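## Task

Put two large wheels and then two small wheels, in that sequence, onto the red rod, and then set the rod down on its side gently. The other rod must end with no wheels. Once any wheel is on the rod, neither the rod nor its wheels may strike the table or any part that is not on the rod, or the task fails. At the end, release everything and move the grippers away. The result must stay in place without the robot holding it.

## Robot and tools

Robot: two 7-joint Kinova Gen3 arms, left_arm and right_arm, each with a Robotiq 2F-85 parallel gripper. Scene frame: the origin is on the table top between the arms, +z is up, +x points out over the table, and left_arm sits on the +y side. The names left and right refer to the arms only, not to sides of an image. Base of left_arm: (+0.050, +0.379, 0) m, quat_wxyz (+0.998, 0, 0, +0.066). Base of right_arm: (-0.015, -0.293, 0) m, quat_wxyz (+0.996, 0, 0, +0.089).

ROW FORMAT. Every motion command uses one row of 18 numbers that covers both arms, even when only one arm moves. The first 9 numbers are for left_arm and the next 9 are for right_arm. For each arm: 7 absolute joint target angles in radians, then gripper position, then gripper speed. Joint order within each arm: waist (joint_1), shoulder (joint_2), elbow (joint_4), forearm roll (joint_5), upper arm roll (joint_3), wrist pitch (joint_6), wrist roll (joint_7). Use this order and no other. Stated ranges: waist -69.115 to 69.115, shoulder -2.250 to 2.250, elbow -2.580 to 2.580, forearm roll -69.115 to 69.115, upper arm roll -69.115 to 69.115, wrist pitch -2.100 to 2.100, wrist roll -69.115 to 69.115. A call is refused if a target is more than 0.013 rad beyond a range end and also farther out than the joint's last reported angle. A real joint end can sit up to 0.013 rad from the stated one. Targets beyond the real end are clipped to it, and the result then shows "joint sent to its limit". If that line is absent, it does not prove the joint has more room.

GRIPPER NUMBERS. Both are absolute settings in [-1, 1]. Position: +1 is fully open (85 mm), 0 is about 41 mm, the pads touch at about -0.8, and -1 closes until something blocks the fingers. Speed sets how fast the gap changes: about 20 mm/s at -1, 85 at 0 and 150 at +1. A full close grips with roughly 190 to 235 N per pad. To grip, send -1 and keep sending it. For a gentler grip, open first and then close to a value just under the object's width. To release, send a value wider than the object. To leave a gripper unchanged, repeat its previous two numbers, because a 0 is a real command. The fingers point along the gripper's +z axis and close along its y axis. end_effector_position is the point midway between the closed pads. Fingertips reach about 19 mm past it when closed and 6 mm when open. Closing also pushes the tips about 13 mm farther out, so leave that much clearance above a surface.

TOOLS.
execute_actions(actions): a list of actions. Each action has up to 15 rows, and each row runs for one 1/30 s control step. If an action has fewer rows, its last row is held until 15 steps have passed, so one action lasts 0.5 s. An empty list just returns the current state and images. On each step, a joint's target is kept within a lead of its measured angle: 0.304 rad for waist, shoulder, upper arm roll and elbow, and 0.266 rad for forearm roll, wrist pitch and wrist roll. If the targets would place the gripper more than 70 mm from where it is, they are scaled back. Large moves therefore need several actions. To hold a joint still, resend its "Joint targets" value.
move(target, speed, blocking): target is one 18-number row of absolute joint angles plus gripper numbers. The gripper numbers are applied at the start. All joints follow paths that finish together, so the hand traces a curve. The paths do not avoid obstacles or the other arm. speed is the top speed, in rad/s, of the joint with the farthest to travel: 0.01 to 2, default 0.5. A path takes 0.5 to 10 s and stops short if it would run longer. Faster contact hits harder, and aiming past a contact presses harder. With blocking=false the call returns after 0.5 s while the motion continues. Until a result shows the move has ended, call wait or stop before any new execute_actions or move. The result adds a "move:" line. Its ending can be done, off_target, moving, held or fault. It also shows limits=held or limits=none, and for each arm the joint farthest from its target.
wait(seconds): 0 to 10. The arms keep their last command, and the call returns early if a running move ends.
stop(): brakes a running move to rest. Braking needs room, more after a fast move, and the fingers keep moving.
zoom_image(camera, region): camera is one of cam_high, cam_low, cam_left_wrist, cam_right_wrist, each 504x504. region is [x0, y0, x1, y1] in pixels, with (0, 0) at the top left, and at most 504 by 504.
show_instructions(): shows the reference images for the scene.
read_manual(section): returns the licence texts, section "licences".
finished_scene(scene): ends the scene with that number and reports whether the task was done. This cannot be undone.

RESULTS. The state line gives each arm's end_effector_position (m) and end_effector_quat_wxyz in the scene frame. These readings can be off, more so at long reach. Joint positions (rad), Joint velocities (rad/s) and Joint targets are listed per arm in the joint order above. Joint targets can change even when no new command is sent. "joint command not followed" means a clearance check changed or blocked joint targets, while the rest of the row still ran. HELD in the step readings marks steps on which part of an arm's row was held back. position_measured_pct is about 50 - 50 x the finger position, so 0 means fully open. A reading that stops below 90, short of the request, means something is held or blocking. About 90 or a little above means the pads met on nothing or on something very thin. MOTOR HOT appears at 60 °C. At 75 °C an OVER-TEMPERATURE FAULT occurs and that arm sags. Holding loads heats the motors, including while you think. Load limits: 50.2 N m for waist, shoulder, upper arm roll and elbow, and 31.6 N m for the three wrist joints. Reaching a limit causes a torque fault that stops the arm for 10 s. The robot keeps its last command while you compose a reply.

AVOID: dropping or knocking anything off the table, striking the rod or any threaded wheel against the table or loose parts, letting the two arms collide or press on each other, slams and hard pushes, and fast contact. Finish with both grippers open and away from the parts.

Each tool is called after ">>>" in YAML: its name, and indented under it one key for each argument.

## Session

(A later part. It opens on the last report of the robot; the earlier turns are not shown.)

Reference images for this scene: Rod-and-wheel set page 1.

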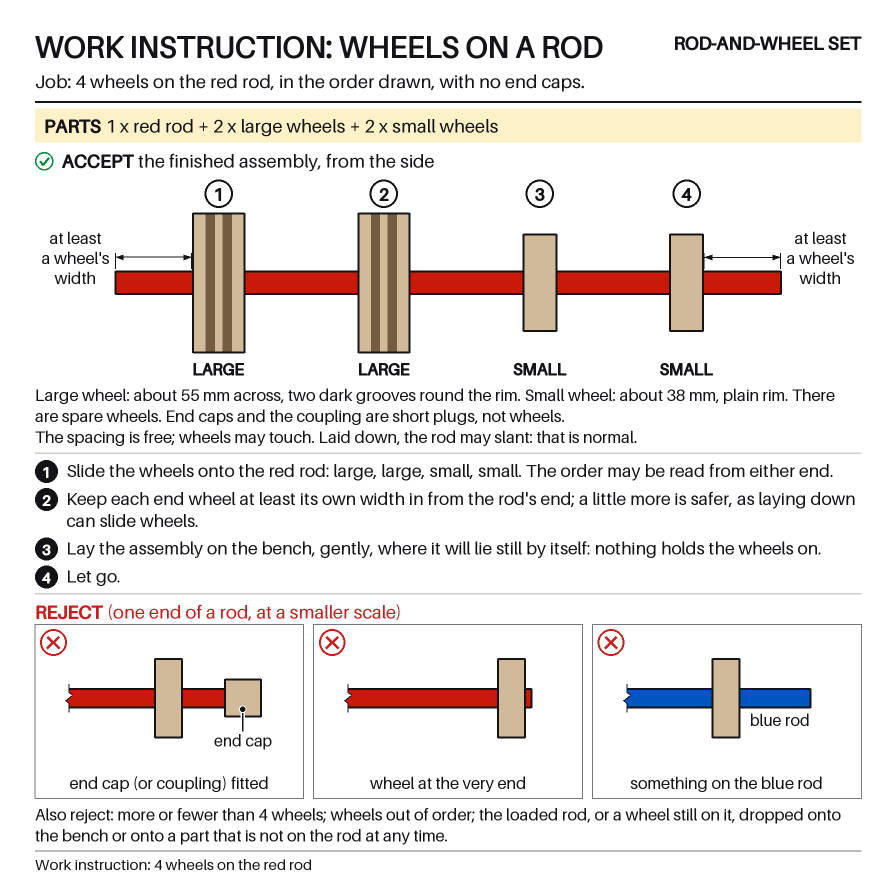

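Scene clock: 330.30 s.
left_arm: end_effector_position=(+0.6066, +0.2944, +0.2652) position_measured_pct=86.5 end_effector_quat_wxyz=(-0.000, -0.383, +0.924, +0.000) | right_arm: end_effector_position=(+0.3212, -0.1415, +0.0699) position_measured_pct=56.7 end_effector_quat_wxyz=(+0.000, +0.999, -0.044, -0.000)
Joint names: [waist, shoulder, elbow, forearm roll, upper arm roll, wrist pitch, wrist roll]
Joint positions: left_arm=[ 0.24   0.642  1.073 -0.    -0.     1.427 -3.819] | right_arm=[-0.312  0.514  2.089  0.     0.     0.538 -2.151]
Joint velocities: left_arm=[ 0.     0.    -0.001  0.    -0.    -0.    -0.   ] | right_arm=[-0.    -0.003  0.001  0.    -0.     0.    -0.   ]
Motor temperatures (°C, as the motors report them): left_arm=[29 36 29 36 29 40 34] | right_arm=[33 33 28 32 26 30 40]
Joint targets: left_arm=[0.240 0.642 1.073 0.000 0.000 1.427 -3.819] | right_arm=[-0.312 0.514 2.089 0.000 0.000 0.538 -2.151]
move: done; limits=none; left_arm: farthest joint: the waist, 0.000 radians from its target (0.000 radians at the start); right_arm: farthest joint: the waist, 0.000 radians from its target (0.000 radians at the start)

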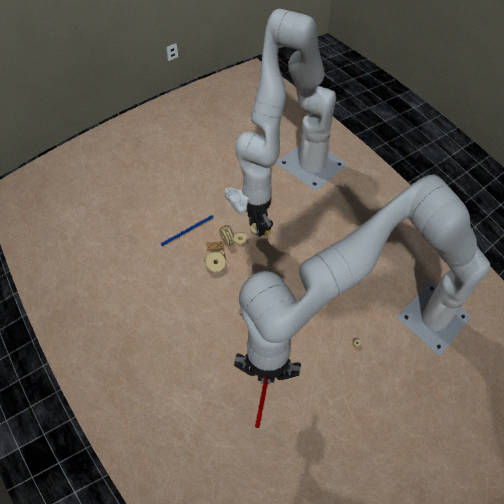

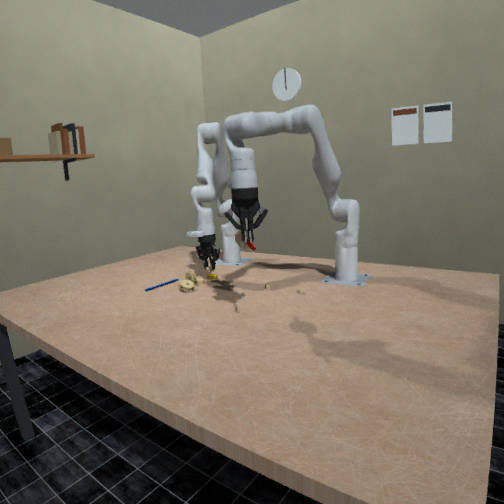

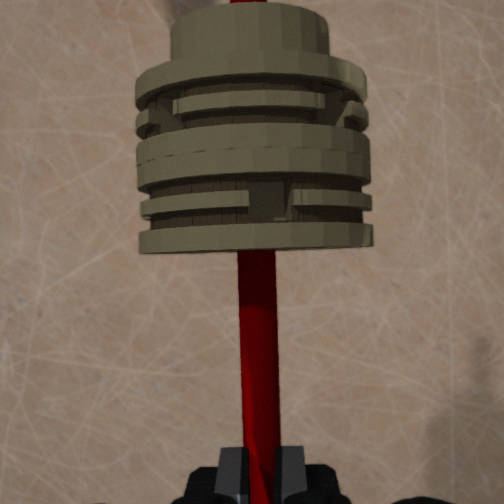

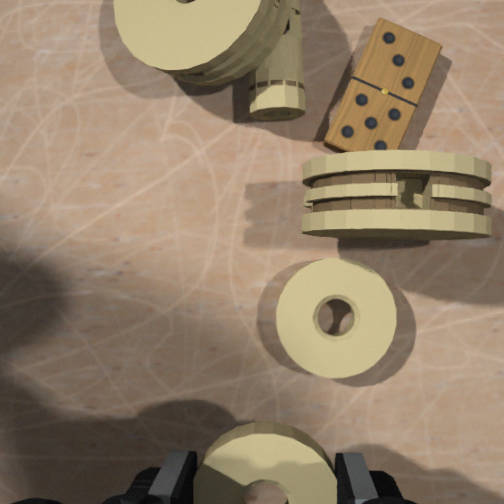

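>>> move:
  target: [0.2397,0.6416,1.0732,0,0,1.4268,-3.8192,-1,0,-0.3125,0.3647,2.0110,0,0,0.7659,-1.9,-1,-0.3]
  speed: 0.7

>>> move:
  target: [0.2397,0.6416,1.0732,0,0,1.4268,-3.8192,-1,0,-0.6092,0.976,2.3205,0,0,-1.7257,-1.5708,-1,-0.3]
  speed: 1.0

>>> move:
  target: [0.2397,0.6416,1.0732,0,0,1.4268,-3.8192,-1,0,-0.6092,0.9655,2.1475,0,0,-1.5422,-1.5708,-1,-0.3]
  speed: 0.4

>>> move:
  target: [0.2397,0.6416,1.0732,0,0,1.4268,-3.8192,-1,0,-0.6092,0.8487,2.1679,0,0,-1.4458,-1.5708,-1,-0.3]
  speed: 0.3

Scene clock: 340.50 s.
left_arm: end_effector_position=(+0.6066, +0.2944, +0.2652) position_measured_pct=86.5 end_effector_quat_wxyz=(-0.000, -0.383, +0.924, +0.000) | right_arm: end_effector_position=(+0.3212, -0.1415, +0.1399) position_measured_pct=56.7 end_effector_quat_wxyz=(+0.000, +0.997, +0.081, -0.000)
Joint names: [waist, shoulder, elbow, forearm roll, upper arm roll, wrist pitch, wrist roll]
Joint positions: left_arm=[ 0.24   0.642  1.073 -0.    -0.     1.427 -3.819] | right_arm=[-0.312  0.365  2.011  0.     0.     0.766 -1.9  ]
Joint velocities: left_arm=[-0.002 -0.    -0.    -0.     0.     0.    -0.   ] | right_arm=[ 0.    -0.003 -0.     0.     0.     0.     0.   ]
Motor temperatures (°C, as the motors report them): left_arm=[29 36 29 36 29 40 34] | right_arm=[33 33 28 32 26 30 40]
Joint targets: left_arm=[0.240 0.642 1.073 0.000 0.000 1.427 -3.819] | right_arm=[-0.312 0.365 2.011 0.000 0.000 0.766 -1.900]
move: done; limits=none; left_arm: farthest joint: the waist, 0.000 radians from its target (0.000 radians at the start); right_arm: farthest joint: the waist, 0.000 radians from its target (0.000 radians at the start)

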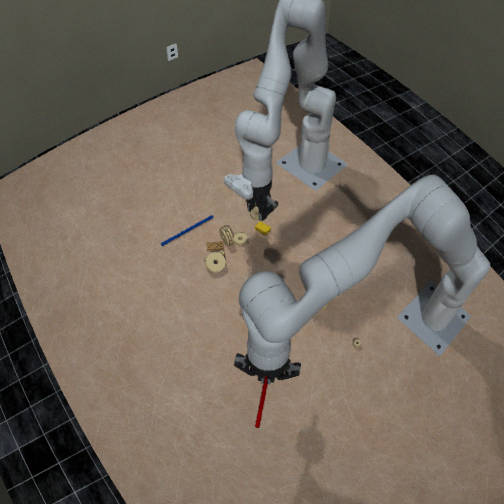

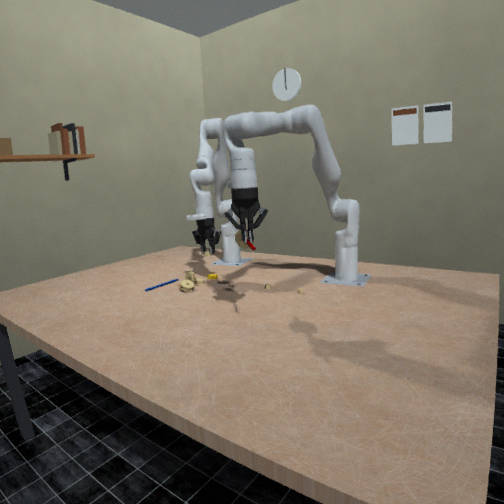

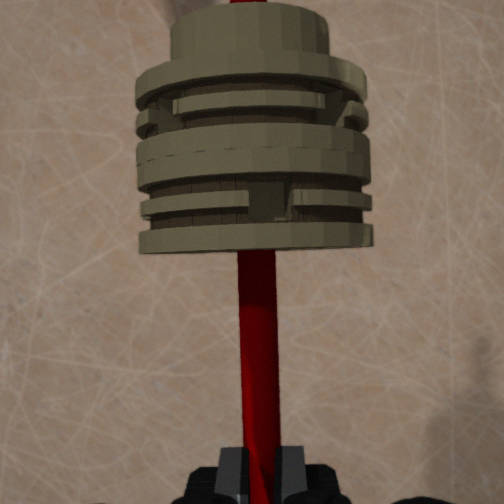

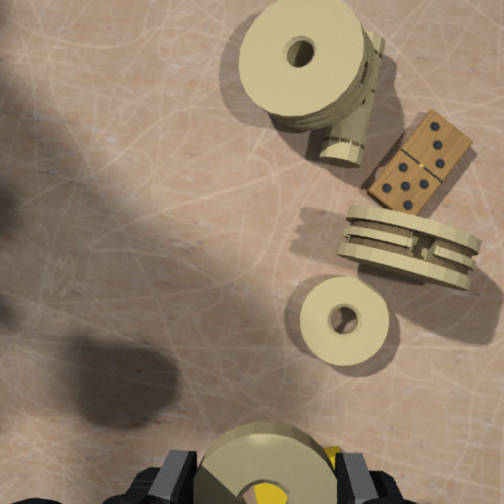

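Scene clock: 343.57 s.
left_arm: end_effector_position=(+0.6066, +0.2944, +0.2652) position_measured_pct=86.5 end_effector_quat_wxyz=(-0.000, -0.383, +0.924, +0.000) | right_arm: end_effector_position=(+0.4338, +0.1226, +0.2102) position_measured_pct=56.7 end_effector_quat_wxyz=(-0.271, +0.653, +0.271, +0.653)
Joint names: [waist, shoulder, elbow, forearm roll, upper arm roll, wrist pitch, wrist roll]
Joint positions: left_arm=[ 0.24   0.642  1.073 -0.    -0.     1.427 -3.819] | right_arm=[-0.609  0.976  2.32   0.    -0.    -1.726 -1.571]
Joint velocities: left_arm=[-0.    -0.001  0.    -0.001  0.     0.001  0.   ] | right_arm=[-0.001  0.003 -0.    -0.     0.    -0.    -0.   ]
Motor temperatures (°C, as the motors report them): left_arm=[29 36 29 36 29 40 34] | right_arm=[33 33 28 32 26 30 40]
Joint targets: left_arm=[0.240 0.642 1.073 0.000 0.000 1.427 -3.819] | right_arm=[-0.609 0.976 2.321 0.000 0.000 -1.726 -1.571]
move: done; limits=none; left_arm: farthest joint: the waist, 0.000 radians from its target (0.000 radians at the start); right_arm: farthest joint: the waist, 0.000 radians from its target (0.297 radians at the start)

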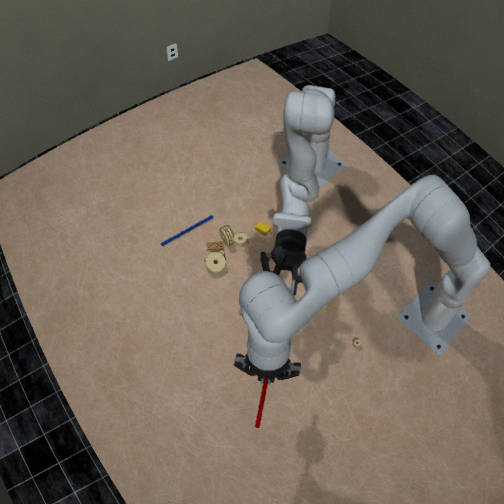

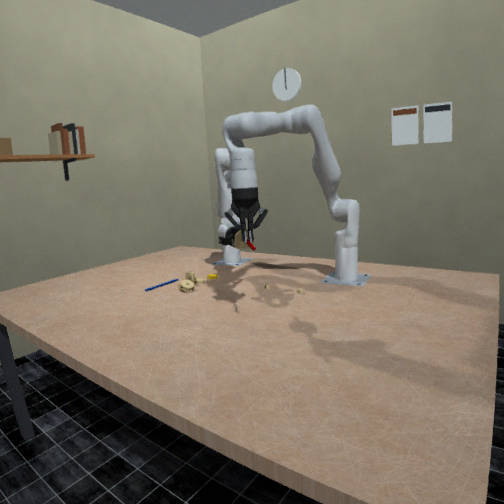

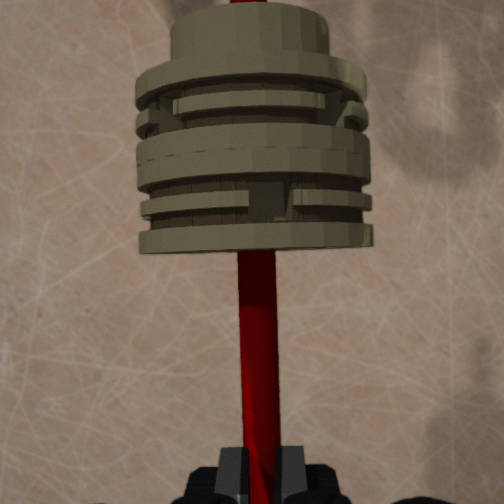

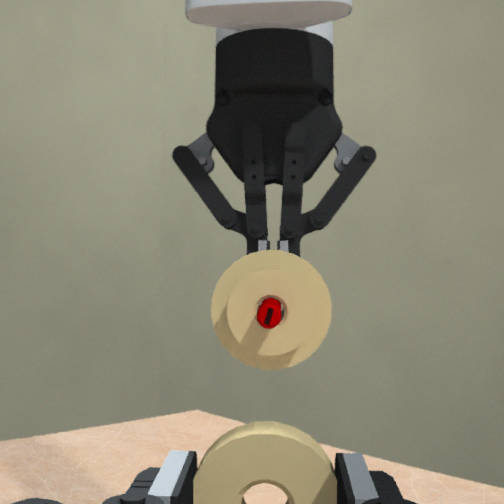

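Scene clock: 344.47 s.
left_arm: end_effector_position=(+0.6066, +0.2944, +0.2652) position_measured_pct=86.5 end_effector_quat_wxyz=(-0.000, -0.383, +0.924, +0.000) | right_arm: end_effector_position=(+0.4726, +0.1616, +0.2100) position_measured_pct=56.7 end_effector_quat_wxyz=(-0.271, +0.653, +0.271, +0.653)
Joint names: [waist, shoulder, elbow, forearm roll, upper arm roll, wrist pitch, wrist roll]
Joint positions: left_arm=[ 0.24   0.642  1.073 -0.    -0.     1.427 -3.819] | right_arm=[-0.609  0.966  2.148 -0.     0.    -1.542 -1.571]
Joint velocities: left_arm=[ 0.     0.001  0.001  0.001 -0.    -0.    -0.001] | right_arm=[ 0.    -0.    -0.002  0.     0.     0.     0.   ]
Motor temperatures (°C, as the motors report them): left_arm=[29 36 29 36 29 40 34] | right_arm=[33 33 28 32 26 30 40]
Joint targets: left_arm=[0.240 0.642 1.073 0.000 0.000 1.427 -3.819] | right_arm=[-0.609 0.966 2.147 0.000 0.000 -1.542 -1.571]
move: done; limits=none; left_arm: farthest joint: the waist, 0.000 radians from its target (0.000 radians at the start); right_arm: farthest joint: the waist, 0.000 radians from its target (0.000 radians at the start)

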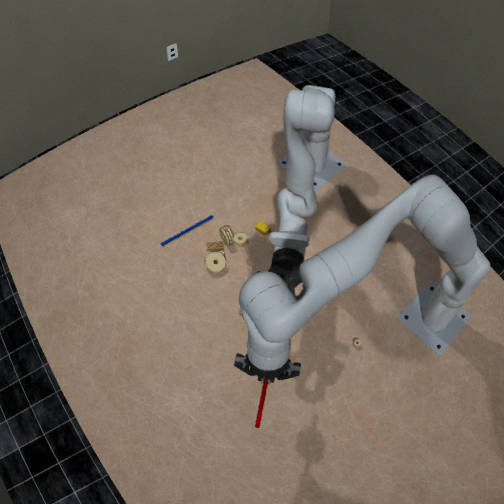

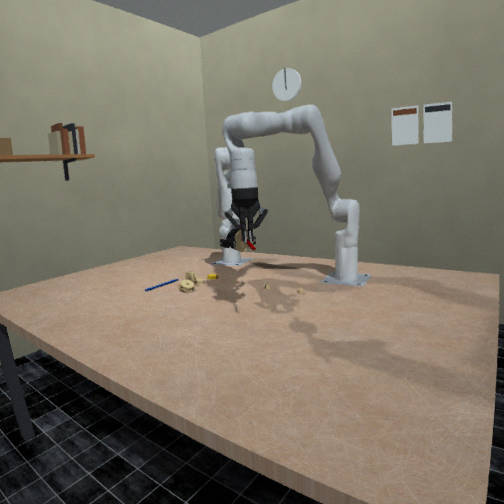

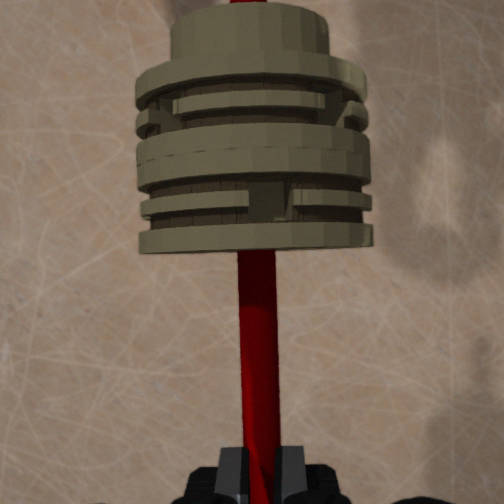

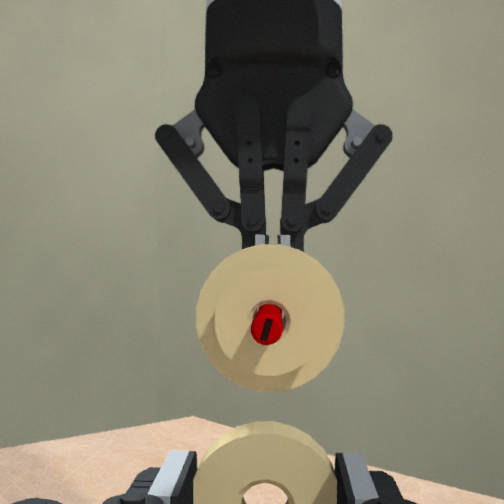

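Scene clock: 345.37 s.
left_arm: end_effector_position=(+0.6066, +0.2944, +0.2652) position_measured_pct=86.5 end_effector_quat_wxyz=(-0.000, -0.383, +0.924, +0.000) | right_arm: end_effector_position=(+0.4725, +0.1616, +0.2508) position_measured_pct=56.7 end_effector_quat_wxyz=(-0.271, +0.653, +0.271, +0.653)
Joint names: [waist, shoulder, elbow, forearm roll, upper arm roll, wrist pitch, wrist roll]
Joint positions: left_arm=[ 0.24   0.642  1.073 -0.    -0.     1.427 -3.819] | right_arm=[-0.609  0.849  2.168  0.     0.    -1.446 -1.571]
Joint velocities: left_arm=[-0.     0.001  0.    -0.001  0.     0.001 -0.   ] | right_arm=[ 0.    -0.002 -0.002  0.    -0.     0.    -0.   ]
Motor temperatures (°C, as the motors report them): left_arm=[29 36 29 36 29 40 34] | right_arm=[33 33 28 32 26 30 40]
Joint targets: left_arm=[0.240 0.642 1.073 0.000 0.000 1.427 -3.819] | right_arm=[-0.609 0.849 2.168 0.000 0.000 -1.446 -1.571]
move: done; limits=none; left_arm: farthest joint: the waist, 0.000 radians from its target (0.000 radians at the start); right_arm: farthest joint: the waist, 0.000 radians from its target (0.000 radians at the start)

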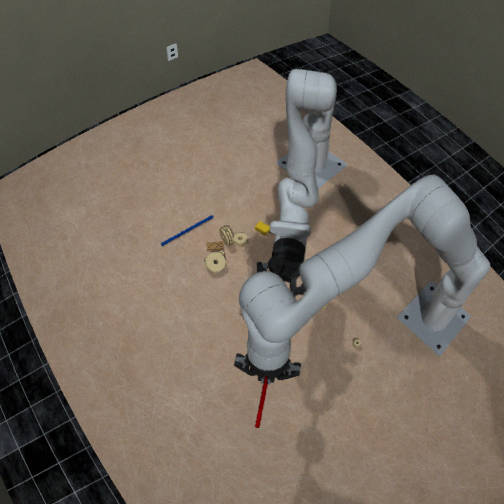

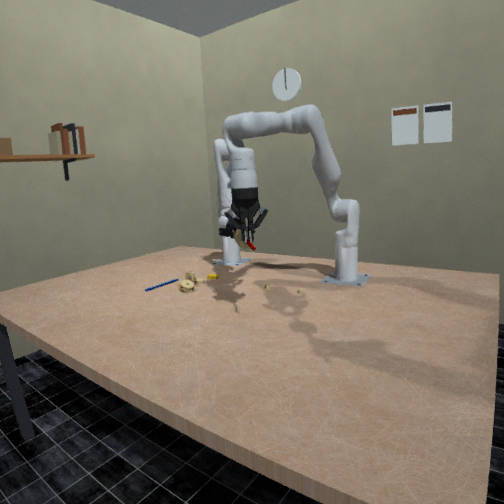

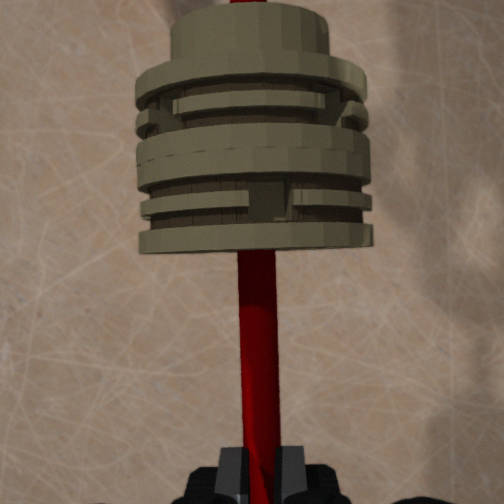

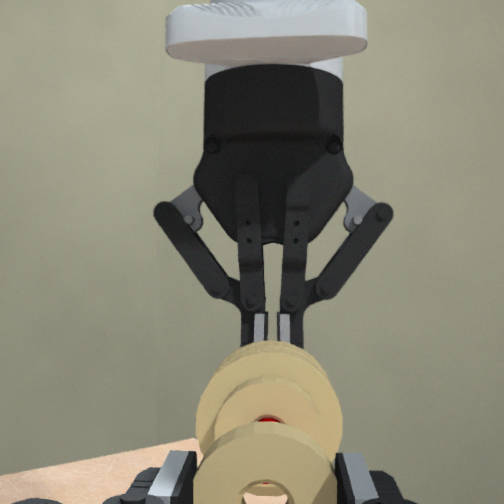

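>>> move:
  target: [0.2397,0.6416,1.0732,0,0,1.4268,-3.8192,-1,0,-0.6092,0.8657,2.0525,0,0,-1.3474,-1.5708,-1,-0.3]
  speed: 0.08

Scene clock: 348.13 s.
left_arm: end_effector_position=(+0.6067, +0.2944, +0.2651) position_measured_pct=86.5 end_effector_quat_wxyz=(-0.000, -0.383, +0.924, +0.000) | right_arm: end_effector_position=(+0.4973, +0.1865, +0.2511) position_measured_pct=56.7 end_effector_quat_wxyz=(-0.271, +0.653, +0.271, +0.653)
Joint names: [waist, shoulder, elbow, forearm roll, upper arm roll, wrist pitch, wrist roll]
Joint positions: left_arm=[ 0.24   0.642  1.073 -0.    -0.     1.427 -3.819] | right_arm=[-0.609  0.866  2.053  0.    -0.    -1.347 -1.571]
Joint velocities: left_arm=[-0.    -0.    -0.     0.001 -0.    -0.001  0.   ] | right_arm=[ 0.     0.001 -0.     0.     0.     0.     0.   ]
Motor temperatures (°C, as the motors report them): left_arm=[29 36 29 36 29 40 34] | right_arm=[33 33 28 32 26 30 40]
Joint targets: left_arm=[0.240 0.642 1.073 0.000 0.000 1.427 -3.819] | right_arm=[-0.609 0.866 2.053 0.000 0.000 -1.347 -1.571]
move: done; limits=none; left_arm: farthest joint: the shoulder, 0.001 radians from its target (0.000 radians at the start); right_arm: farthest joint: the waist, 0.000 radians from its target (0.000 radians at the start)

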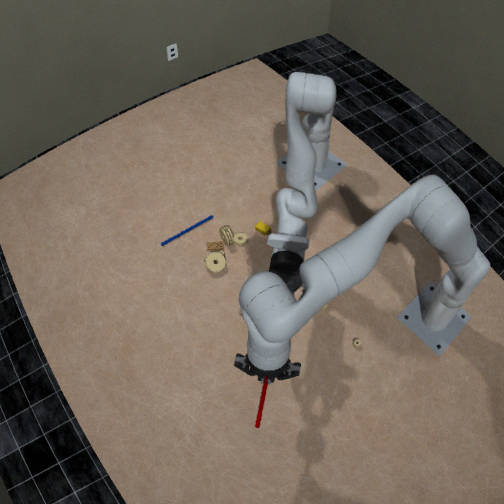

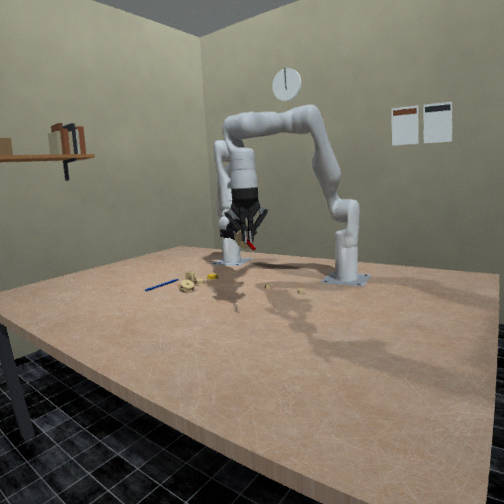

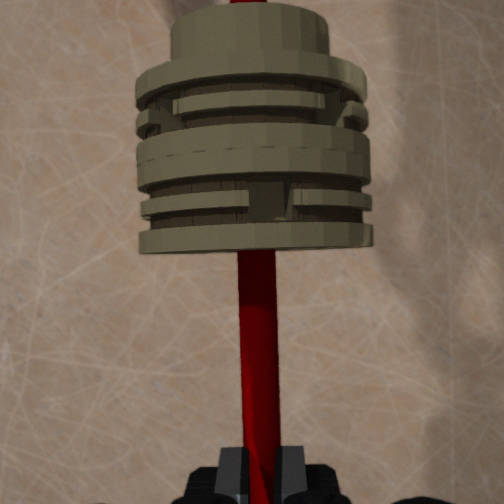

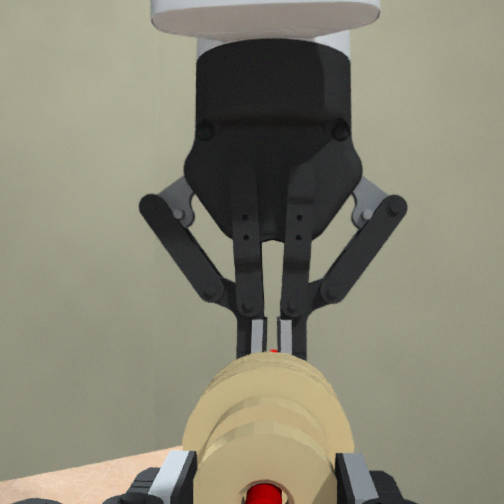

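>>> move:
  target: [0.2397,0.6416,1.0732,0,0,1.4268,-3.8192,-1,0,-0.6092,0.8903,1.9342,0,0,-1.2537,-1.5708,-1,-0.3]
  speed: 0.1

>>> execute_actions:
  actions:
    - [[0.2397,0.6416,1.0732,0,0,1.4268,-3.8192,-1,0,-0.6092,0.8903,1.9342,0,0,-1.2537,-1.5708,0.3,-0.3]]

>>> move:
  target: [0.2397,0.6416,1.0732,0,0,1.4268,-3.8192,-1,0,-0.6092,0.8487,2.1679,0,0,-1.4458,-1.5708,0.3,-0.3]
  speed: 0.3

Scene clock: 356.00 s.
left_arm: end_effector_position=(+0.6067, +0.2946, +0.2650) position_measured_pct=86.5 end_effector_quat_wxyz=(-0.000, -0.383, +0.924, +0.000) | right_arm: end_effector_position=(+0.5220, +0.2113, +0.2512) position_measured_pct=56.7 end_effector_quat_wxyz=(-0.272, +0.653, +0.271, +0.653)
Joint names: [waist, shoulder, elbow, forearm roll, upper arm roll, wrist pitch, wrist roll]
Joint positions: left_arm=[ 0.24   0.642  1.073 -0.    -0.     1.427 -3.819] | right_arm=[-0.609  0.89   1.934  0.    -0.    -1.254 -1.571]
Joint velocities: left_arm=[ 0.001  0.001 -0.    -0.001 -0.     0.     0.   ] | right_arm=[ 0.     0.001  0.    -0.001 -0.     0.    -0.   ]
Motor temperatures (°C, as the motors report them): left_arm=[29 36 29 36 29 40 34] | right_arm=[33 33 28 32 26 30 40]
Joint targets: left_arm=[0.240 0.642 1.073 0.000 0.000 1.427 -3.819] | right_arm=[-0.609 0.890 1.934 0.000 0.000 -1.254 -1.571]
move: done; limits=none; left_arm: farthest joint: the shoulder, 0.001 radians from its target (0.001 radians at the start); right_arm: farthest joint: the waist, 0.000 radians from its target (0.000 radians at the start)

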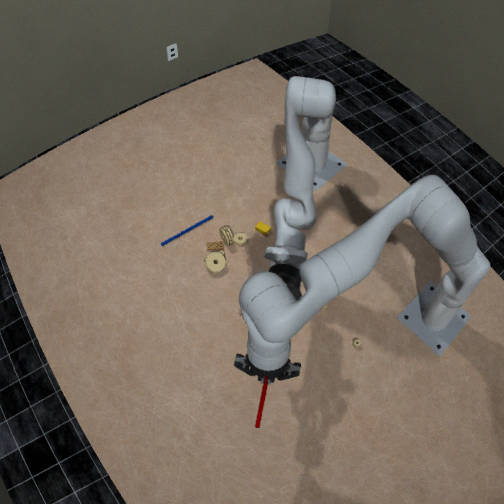

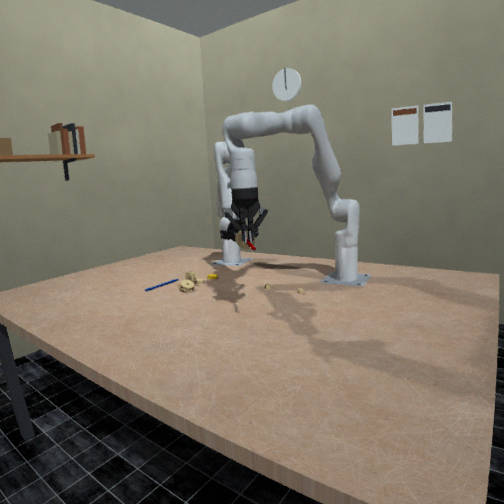

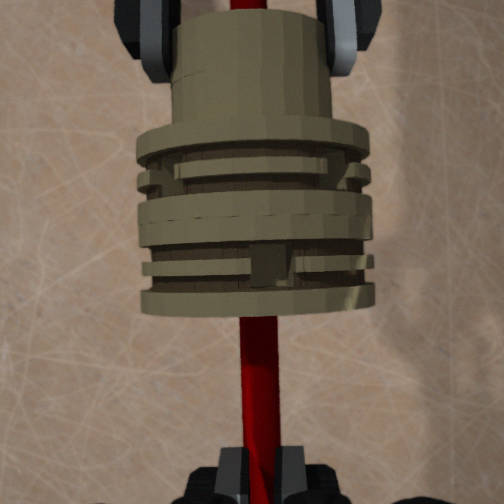

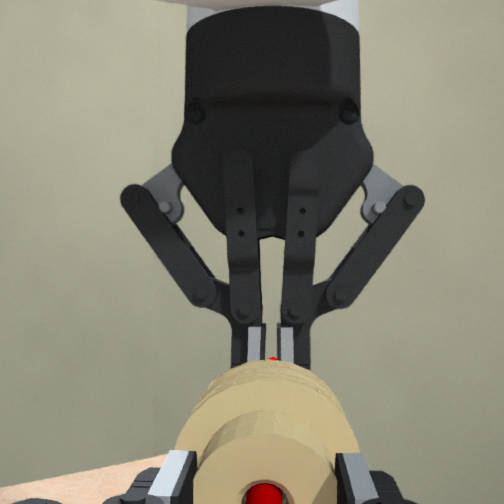

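Scene clock: 356.50 s.
left_arm: end_effector_position=(+0.6066, +0.2944, +0.2651) position_measured_pct=86.5 end_effector_quat_wxyz=(-0.000, -0.383, +0.924, +0.000) | right_arm: end_effector_position=(+0.5220, +0.2113, +0.2509) position_measured_pct=35.3 end_effector_quat_wxyz=(-0.271, +0.653, +0.271, +0.653)
Joint names: [waist, shoulder, elbow, forearm roll, upper arm roll, wrist pitch, wrist roll]
Joint positions: left_arm=[ 0.24   0.642  1.073 -0.    -0.     1.427 -3.819] | right_arm=[-0.609  0.89   1.934 -0.     0.    -1.254 -1.571]
Joint velocities: left_arm=[-0.     0.001  0.    -0.001  0.    -0.    -0.   ] | right_arm=[-0.     0.     0.001 -0.    -0.    -0.     0.   ]
Motor temperatures (°C, as the motors report them): left_arm=[29 36 29 36 29 40 34] | right_arm=[33 34 28 32 26 30 40]
Joint targets: left_arm=[0.240 0.642 1.073 0.000 0.000 1.427 -3.819] | right_arm=[-0.609 0.890 1.934 0.000 0.000 -1.254 -1.571]
Step readings (joint positions):
0: left_arm=[0.240 0.642 1.073 -0.000 -0.000 1.427 -3.819] | right_arm=[-0.609 0.890 1.934 0.000 -0.000 -1.254 -1.571]
1: left_arm=[0.240 0.642 1.073 -0.000 -0.000 1.427 -3.819] | right_arm=[-0.609 0.890 1.934 0.000 -0.000 -1.254 -1.571]
2: left_arm=[0.240 0.642 1.074 -0.000 -0.000 1.427 -3.819] | right_arm=[-0.609 0.890 1.934 0.000 -0.000 -1.254 -1.571]
4: left_arm=[0.240 0.642 1.074 -0.000 -0.000 1.427 -3.819] | right_arm=[-0.609 0.890 1.934 0.000 -0.000 -1.254 -1.571]
8: left_arm=[0.240 0.642 1.073 -0.000 -0.000 1.427 -3.819] | right_arm=[-0.609 0.890 1.934 -0.000 0.000 -1.254 -1.571]
15: Joint positions above

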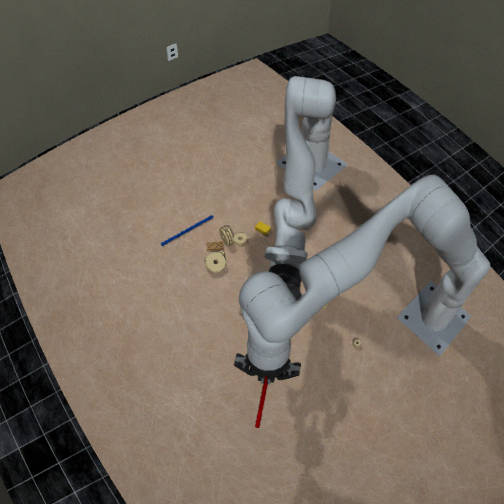

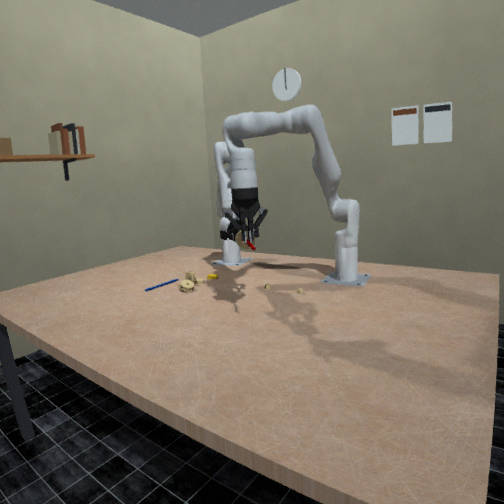

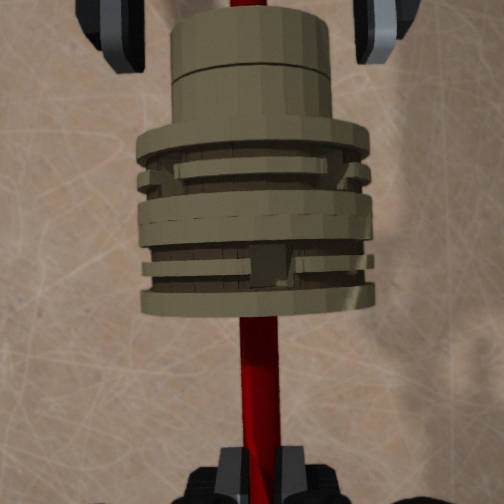

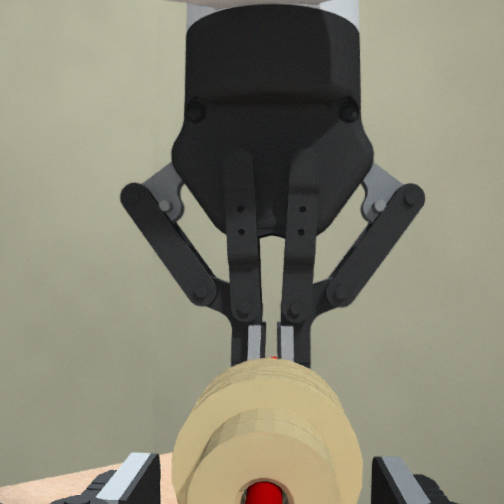

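Scene clock: 357.70 s.
left_arm: end_effector_position=(+0.6066, +0.2944, +0.2651) position_measured_pct=86.5 end_effector_quat_wxyz=(-0.000, -0.383, +0.924, +0.000) | right_arm: end_effector_position=(+0.4725, +0.1616, +0.2509) position_measured_pct=34.9 end_effector_quat_wxyz=(-0.271, +0.653, +0.271, +0.653)
Joint names: [waist, shoulder, elbow, forearm roll, upper arm roll, wrist pitch, wrist roll]
Joint positions: left_arm=[ 0.24   0.642  1.073 -0.    -0.     1.427 -3.819] | right_arm=[-0.609  0.849  2.168  0.    -0.    -1.446 -1.571]
Joint velocities: left_arm=[ 0.    -0.001  0.    -0.    -0.    -0.    -0.   ] | right_arm=[-0.    -0.001  0.003 -0.    -0.    -0.    -0.   ]
Motor temperatures (°C, as the motors report them): left_arm=[29 36 29 36 29 40 34] | right_arm=[33 34 28 32 26 30 40]
Joint targets: left_arm=[0.240 0.642 1.073 0.000 0.000 1.427 -3.819] | right_arm=[-0.609 0.849 2.168 0.000 0.000 -1.446 -1.571]
move: done; limits=none; left_arm: farthest joint: the shoulder, 0.001 radians from its target (0.001 radians at the start); right_arm: farthest joint: the waist, 0.000 radians from its target (0.000 radians at the start)

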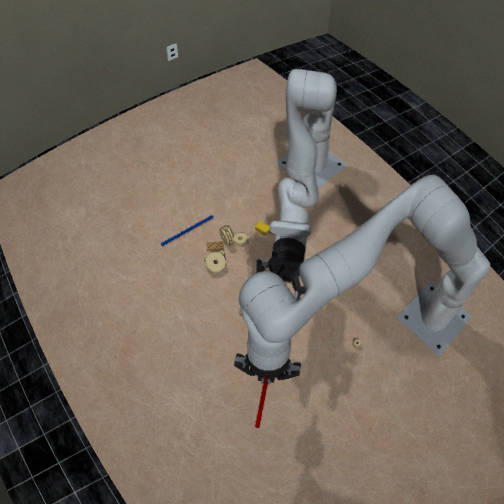

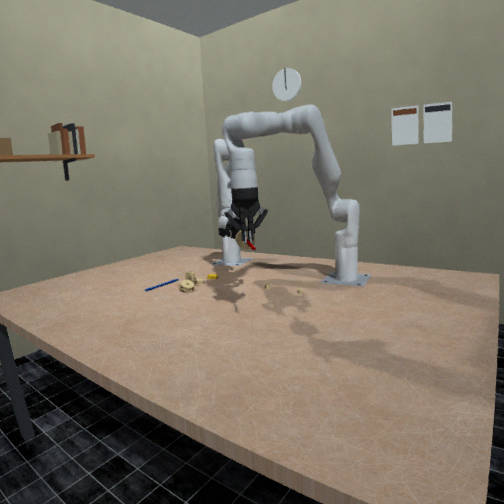

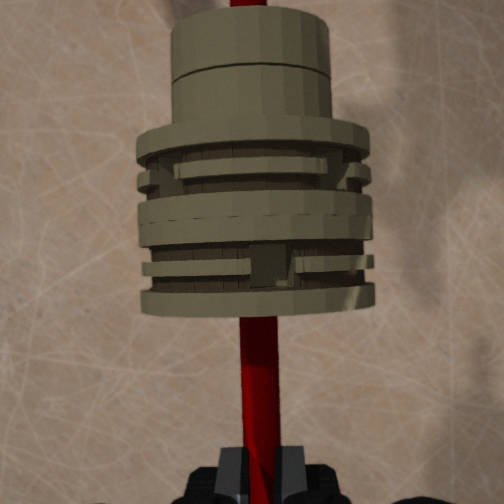

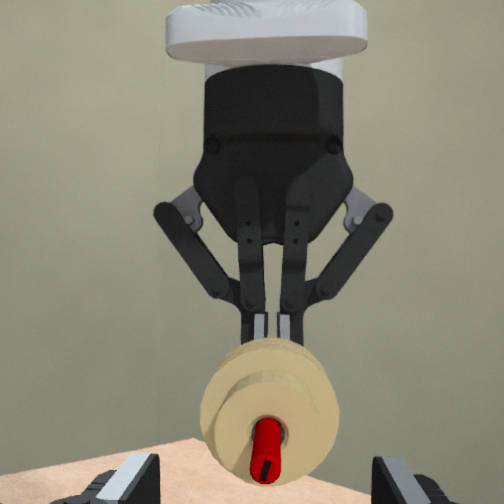

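>>> move:
  target: [0.2397,0.6416,1.0732,0,0,1.4268,-3.8192,-1,0,0.1,0.976,2.3205,0,0,-1.7257,-1.5708,0.3,-0.3]
  speed: 0.9

>>> move:
  target: [0.2397,0.8448,1.3865,0,0,0.9103,-3.8192,-1,0,0.1,0.976,2.3205,0,0,-1.7257,-1.5708,0.3,-0.3]
  speed: 0.3

Scene clock: 363.70 s.
left_arm: end_effector_position=(+0.6066, +0.2944, +0.2651) position_measured_pct=86.5 end_effector_quat_wxyz=(-0.000, -0.383, +0.924, +0.000) | right_arm: end_effector_position=(+0.5963, -0.2697, +0.2100) position_measured_pct=34.9 end_effector_quat_wxyz=(-0.028, +0.707, +0.028, +0.707)
Joint names: [waist, shoulder, elbow, forearm roll, upper arm roll, wrist pitch, wrist roll]
Joint positions: left_arm=[ 0.24   0.642  1.073 -0.    -0.     1.427 -3.819] | right_arm=[ 0.1    0.976  2.321 -0.     0.    -1.726 -1.571]
Joint velocities: left_arm=[-0.001  0.    -0.001 -0.    -0.    -0.001 -0.   ] | right_arm=[ 0.003  0.    -0.    -0.001 -0.    -0.    -0.   ]
Motor temperatures (°C, as the motors report them): left_arm=[29 36 29 36 29 40 34] | right_arm=[33 34 28 32 26 30 40]
Joint targets: left_arm=[0.240 0.642 1.073 0.000 0.000 1.427 -3.819] | right_arm=[0.100 0.976 2.321 0.000 0.000 -1.726 -1.571]
move: done; limits=none; left_arm: farthest joint: the shoulder, 0.001 radians from its target (0.001 radians at the start); right_arm: farthest joint: the waist, 0.000 radians from its target (0.709 radians at the start)

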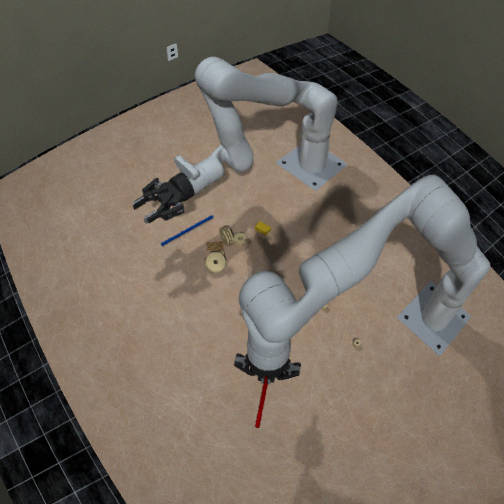

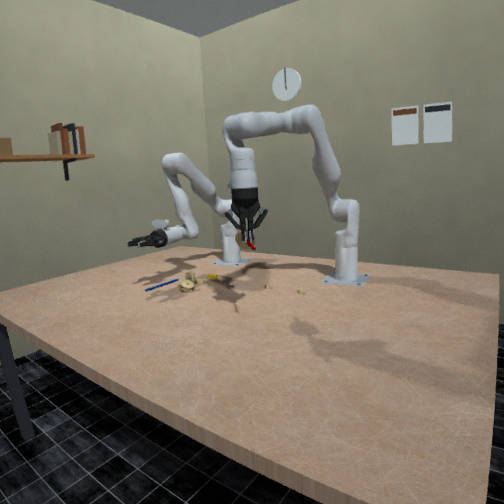

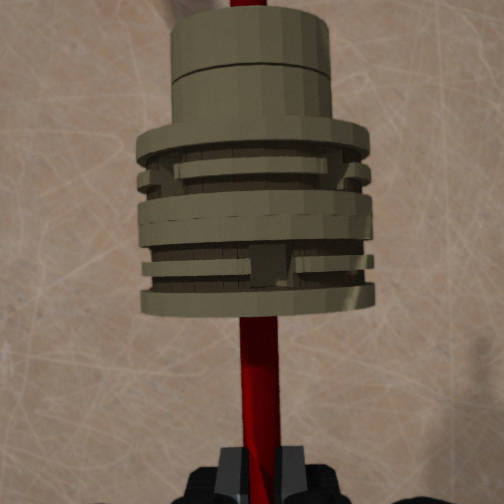

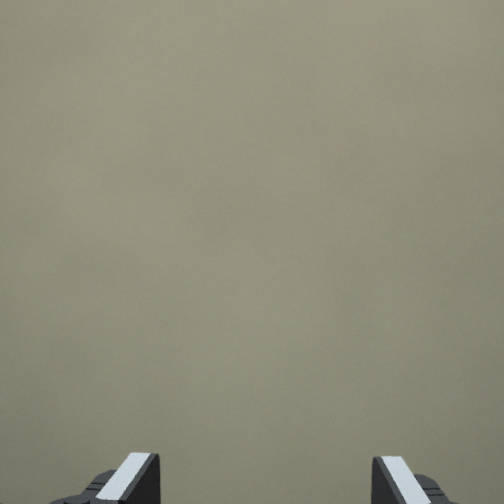

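Scene clock: 365.80 s.
left_arm: end_effector_position=(+0.6065, +0.2944, +0.0597) position_measured_pct=86.5 end_effector_quat_wxyz=(-0.000, -0.383, +0.924, +0.000) | right_arm: end_effector_position=(+0.5964, -0.2699, +0.2100) position_measured_pct=34.9 end_effector_quat_wxyz=(-0.028, +0.707, +0.028, +0.707)
Joint names: [waist, shoulder, elbow, forearm roll, upper arm roll, wrist pitch, wrist roll]
Joint positions: left_arm=[ 0.24   0.845  1.387 -0.    -0.     0.91  -3.819] | right_arm=[ 0.1    0.976  2.32  -0.     0.    -1.726 -1.571]
Joint velocities: left_arm=[-0.     0.002 -0.    -0.    -0.     0.    -0.   ] | right_arm=[-0.     0.     0.001 -0.    -0.    -0.     0.   ]
Motor temperatures (°C, as the motors report them): left_arm=[29 36 29 36 29 40 34] | right_arm=[33 34 28 32 26 30 40]
Joint targets: left_arm=[0.240 0.845 1.387 0.000 0.000 0.910 -3.819] | right_arm=[0.100 0.976 2.321 0.000 0.000 -1.726 -1.571]
move: done; limits=none; left_arm: farthest joint: the waist, 0.000 radians from its target (0.000 radians at the start); right_arm: farthest joint: the waist, 0.000 radians from its target (0.000 radians at the start)

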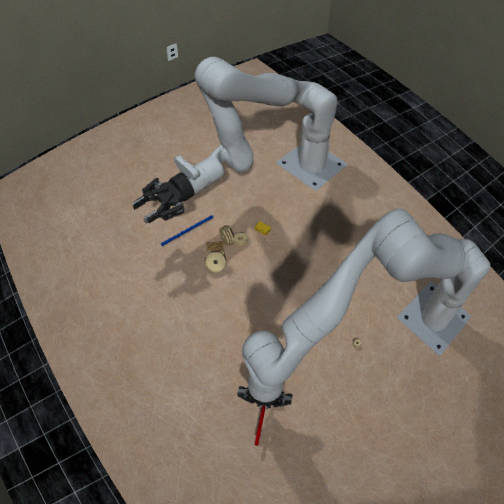

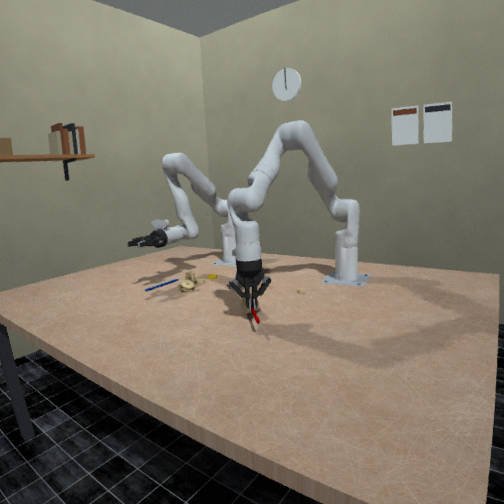

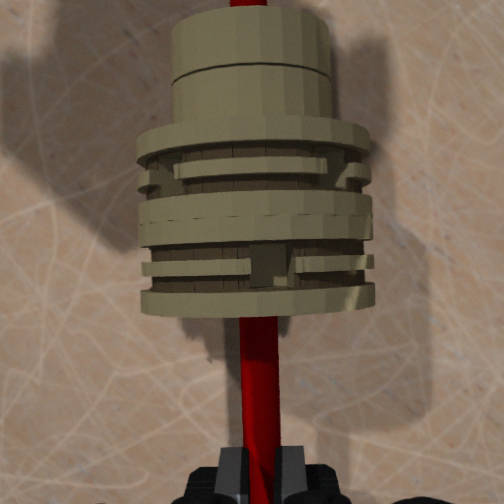

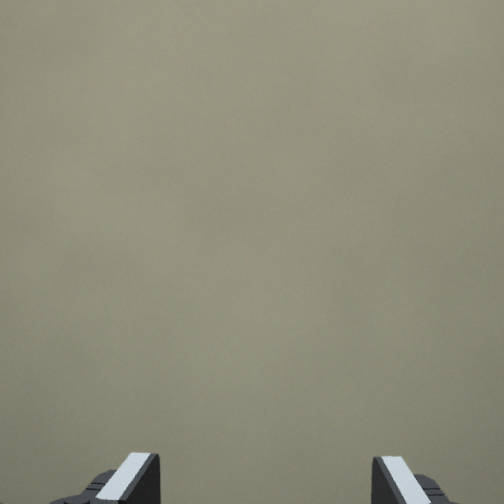

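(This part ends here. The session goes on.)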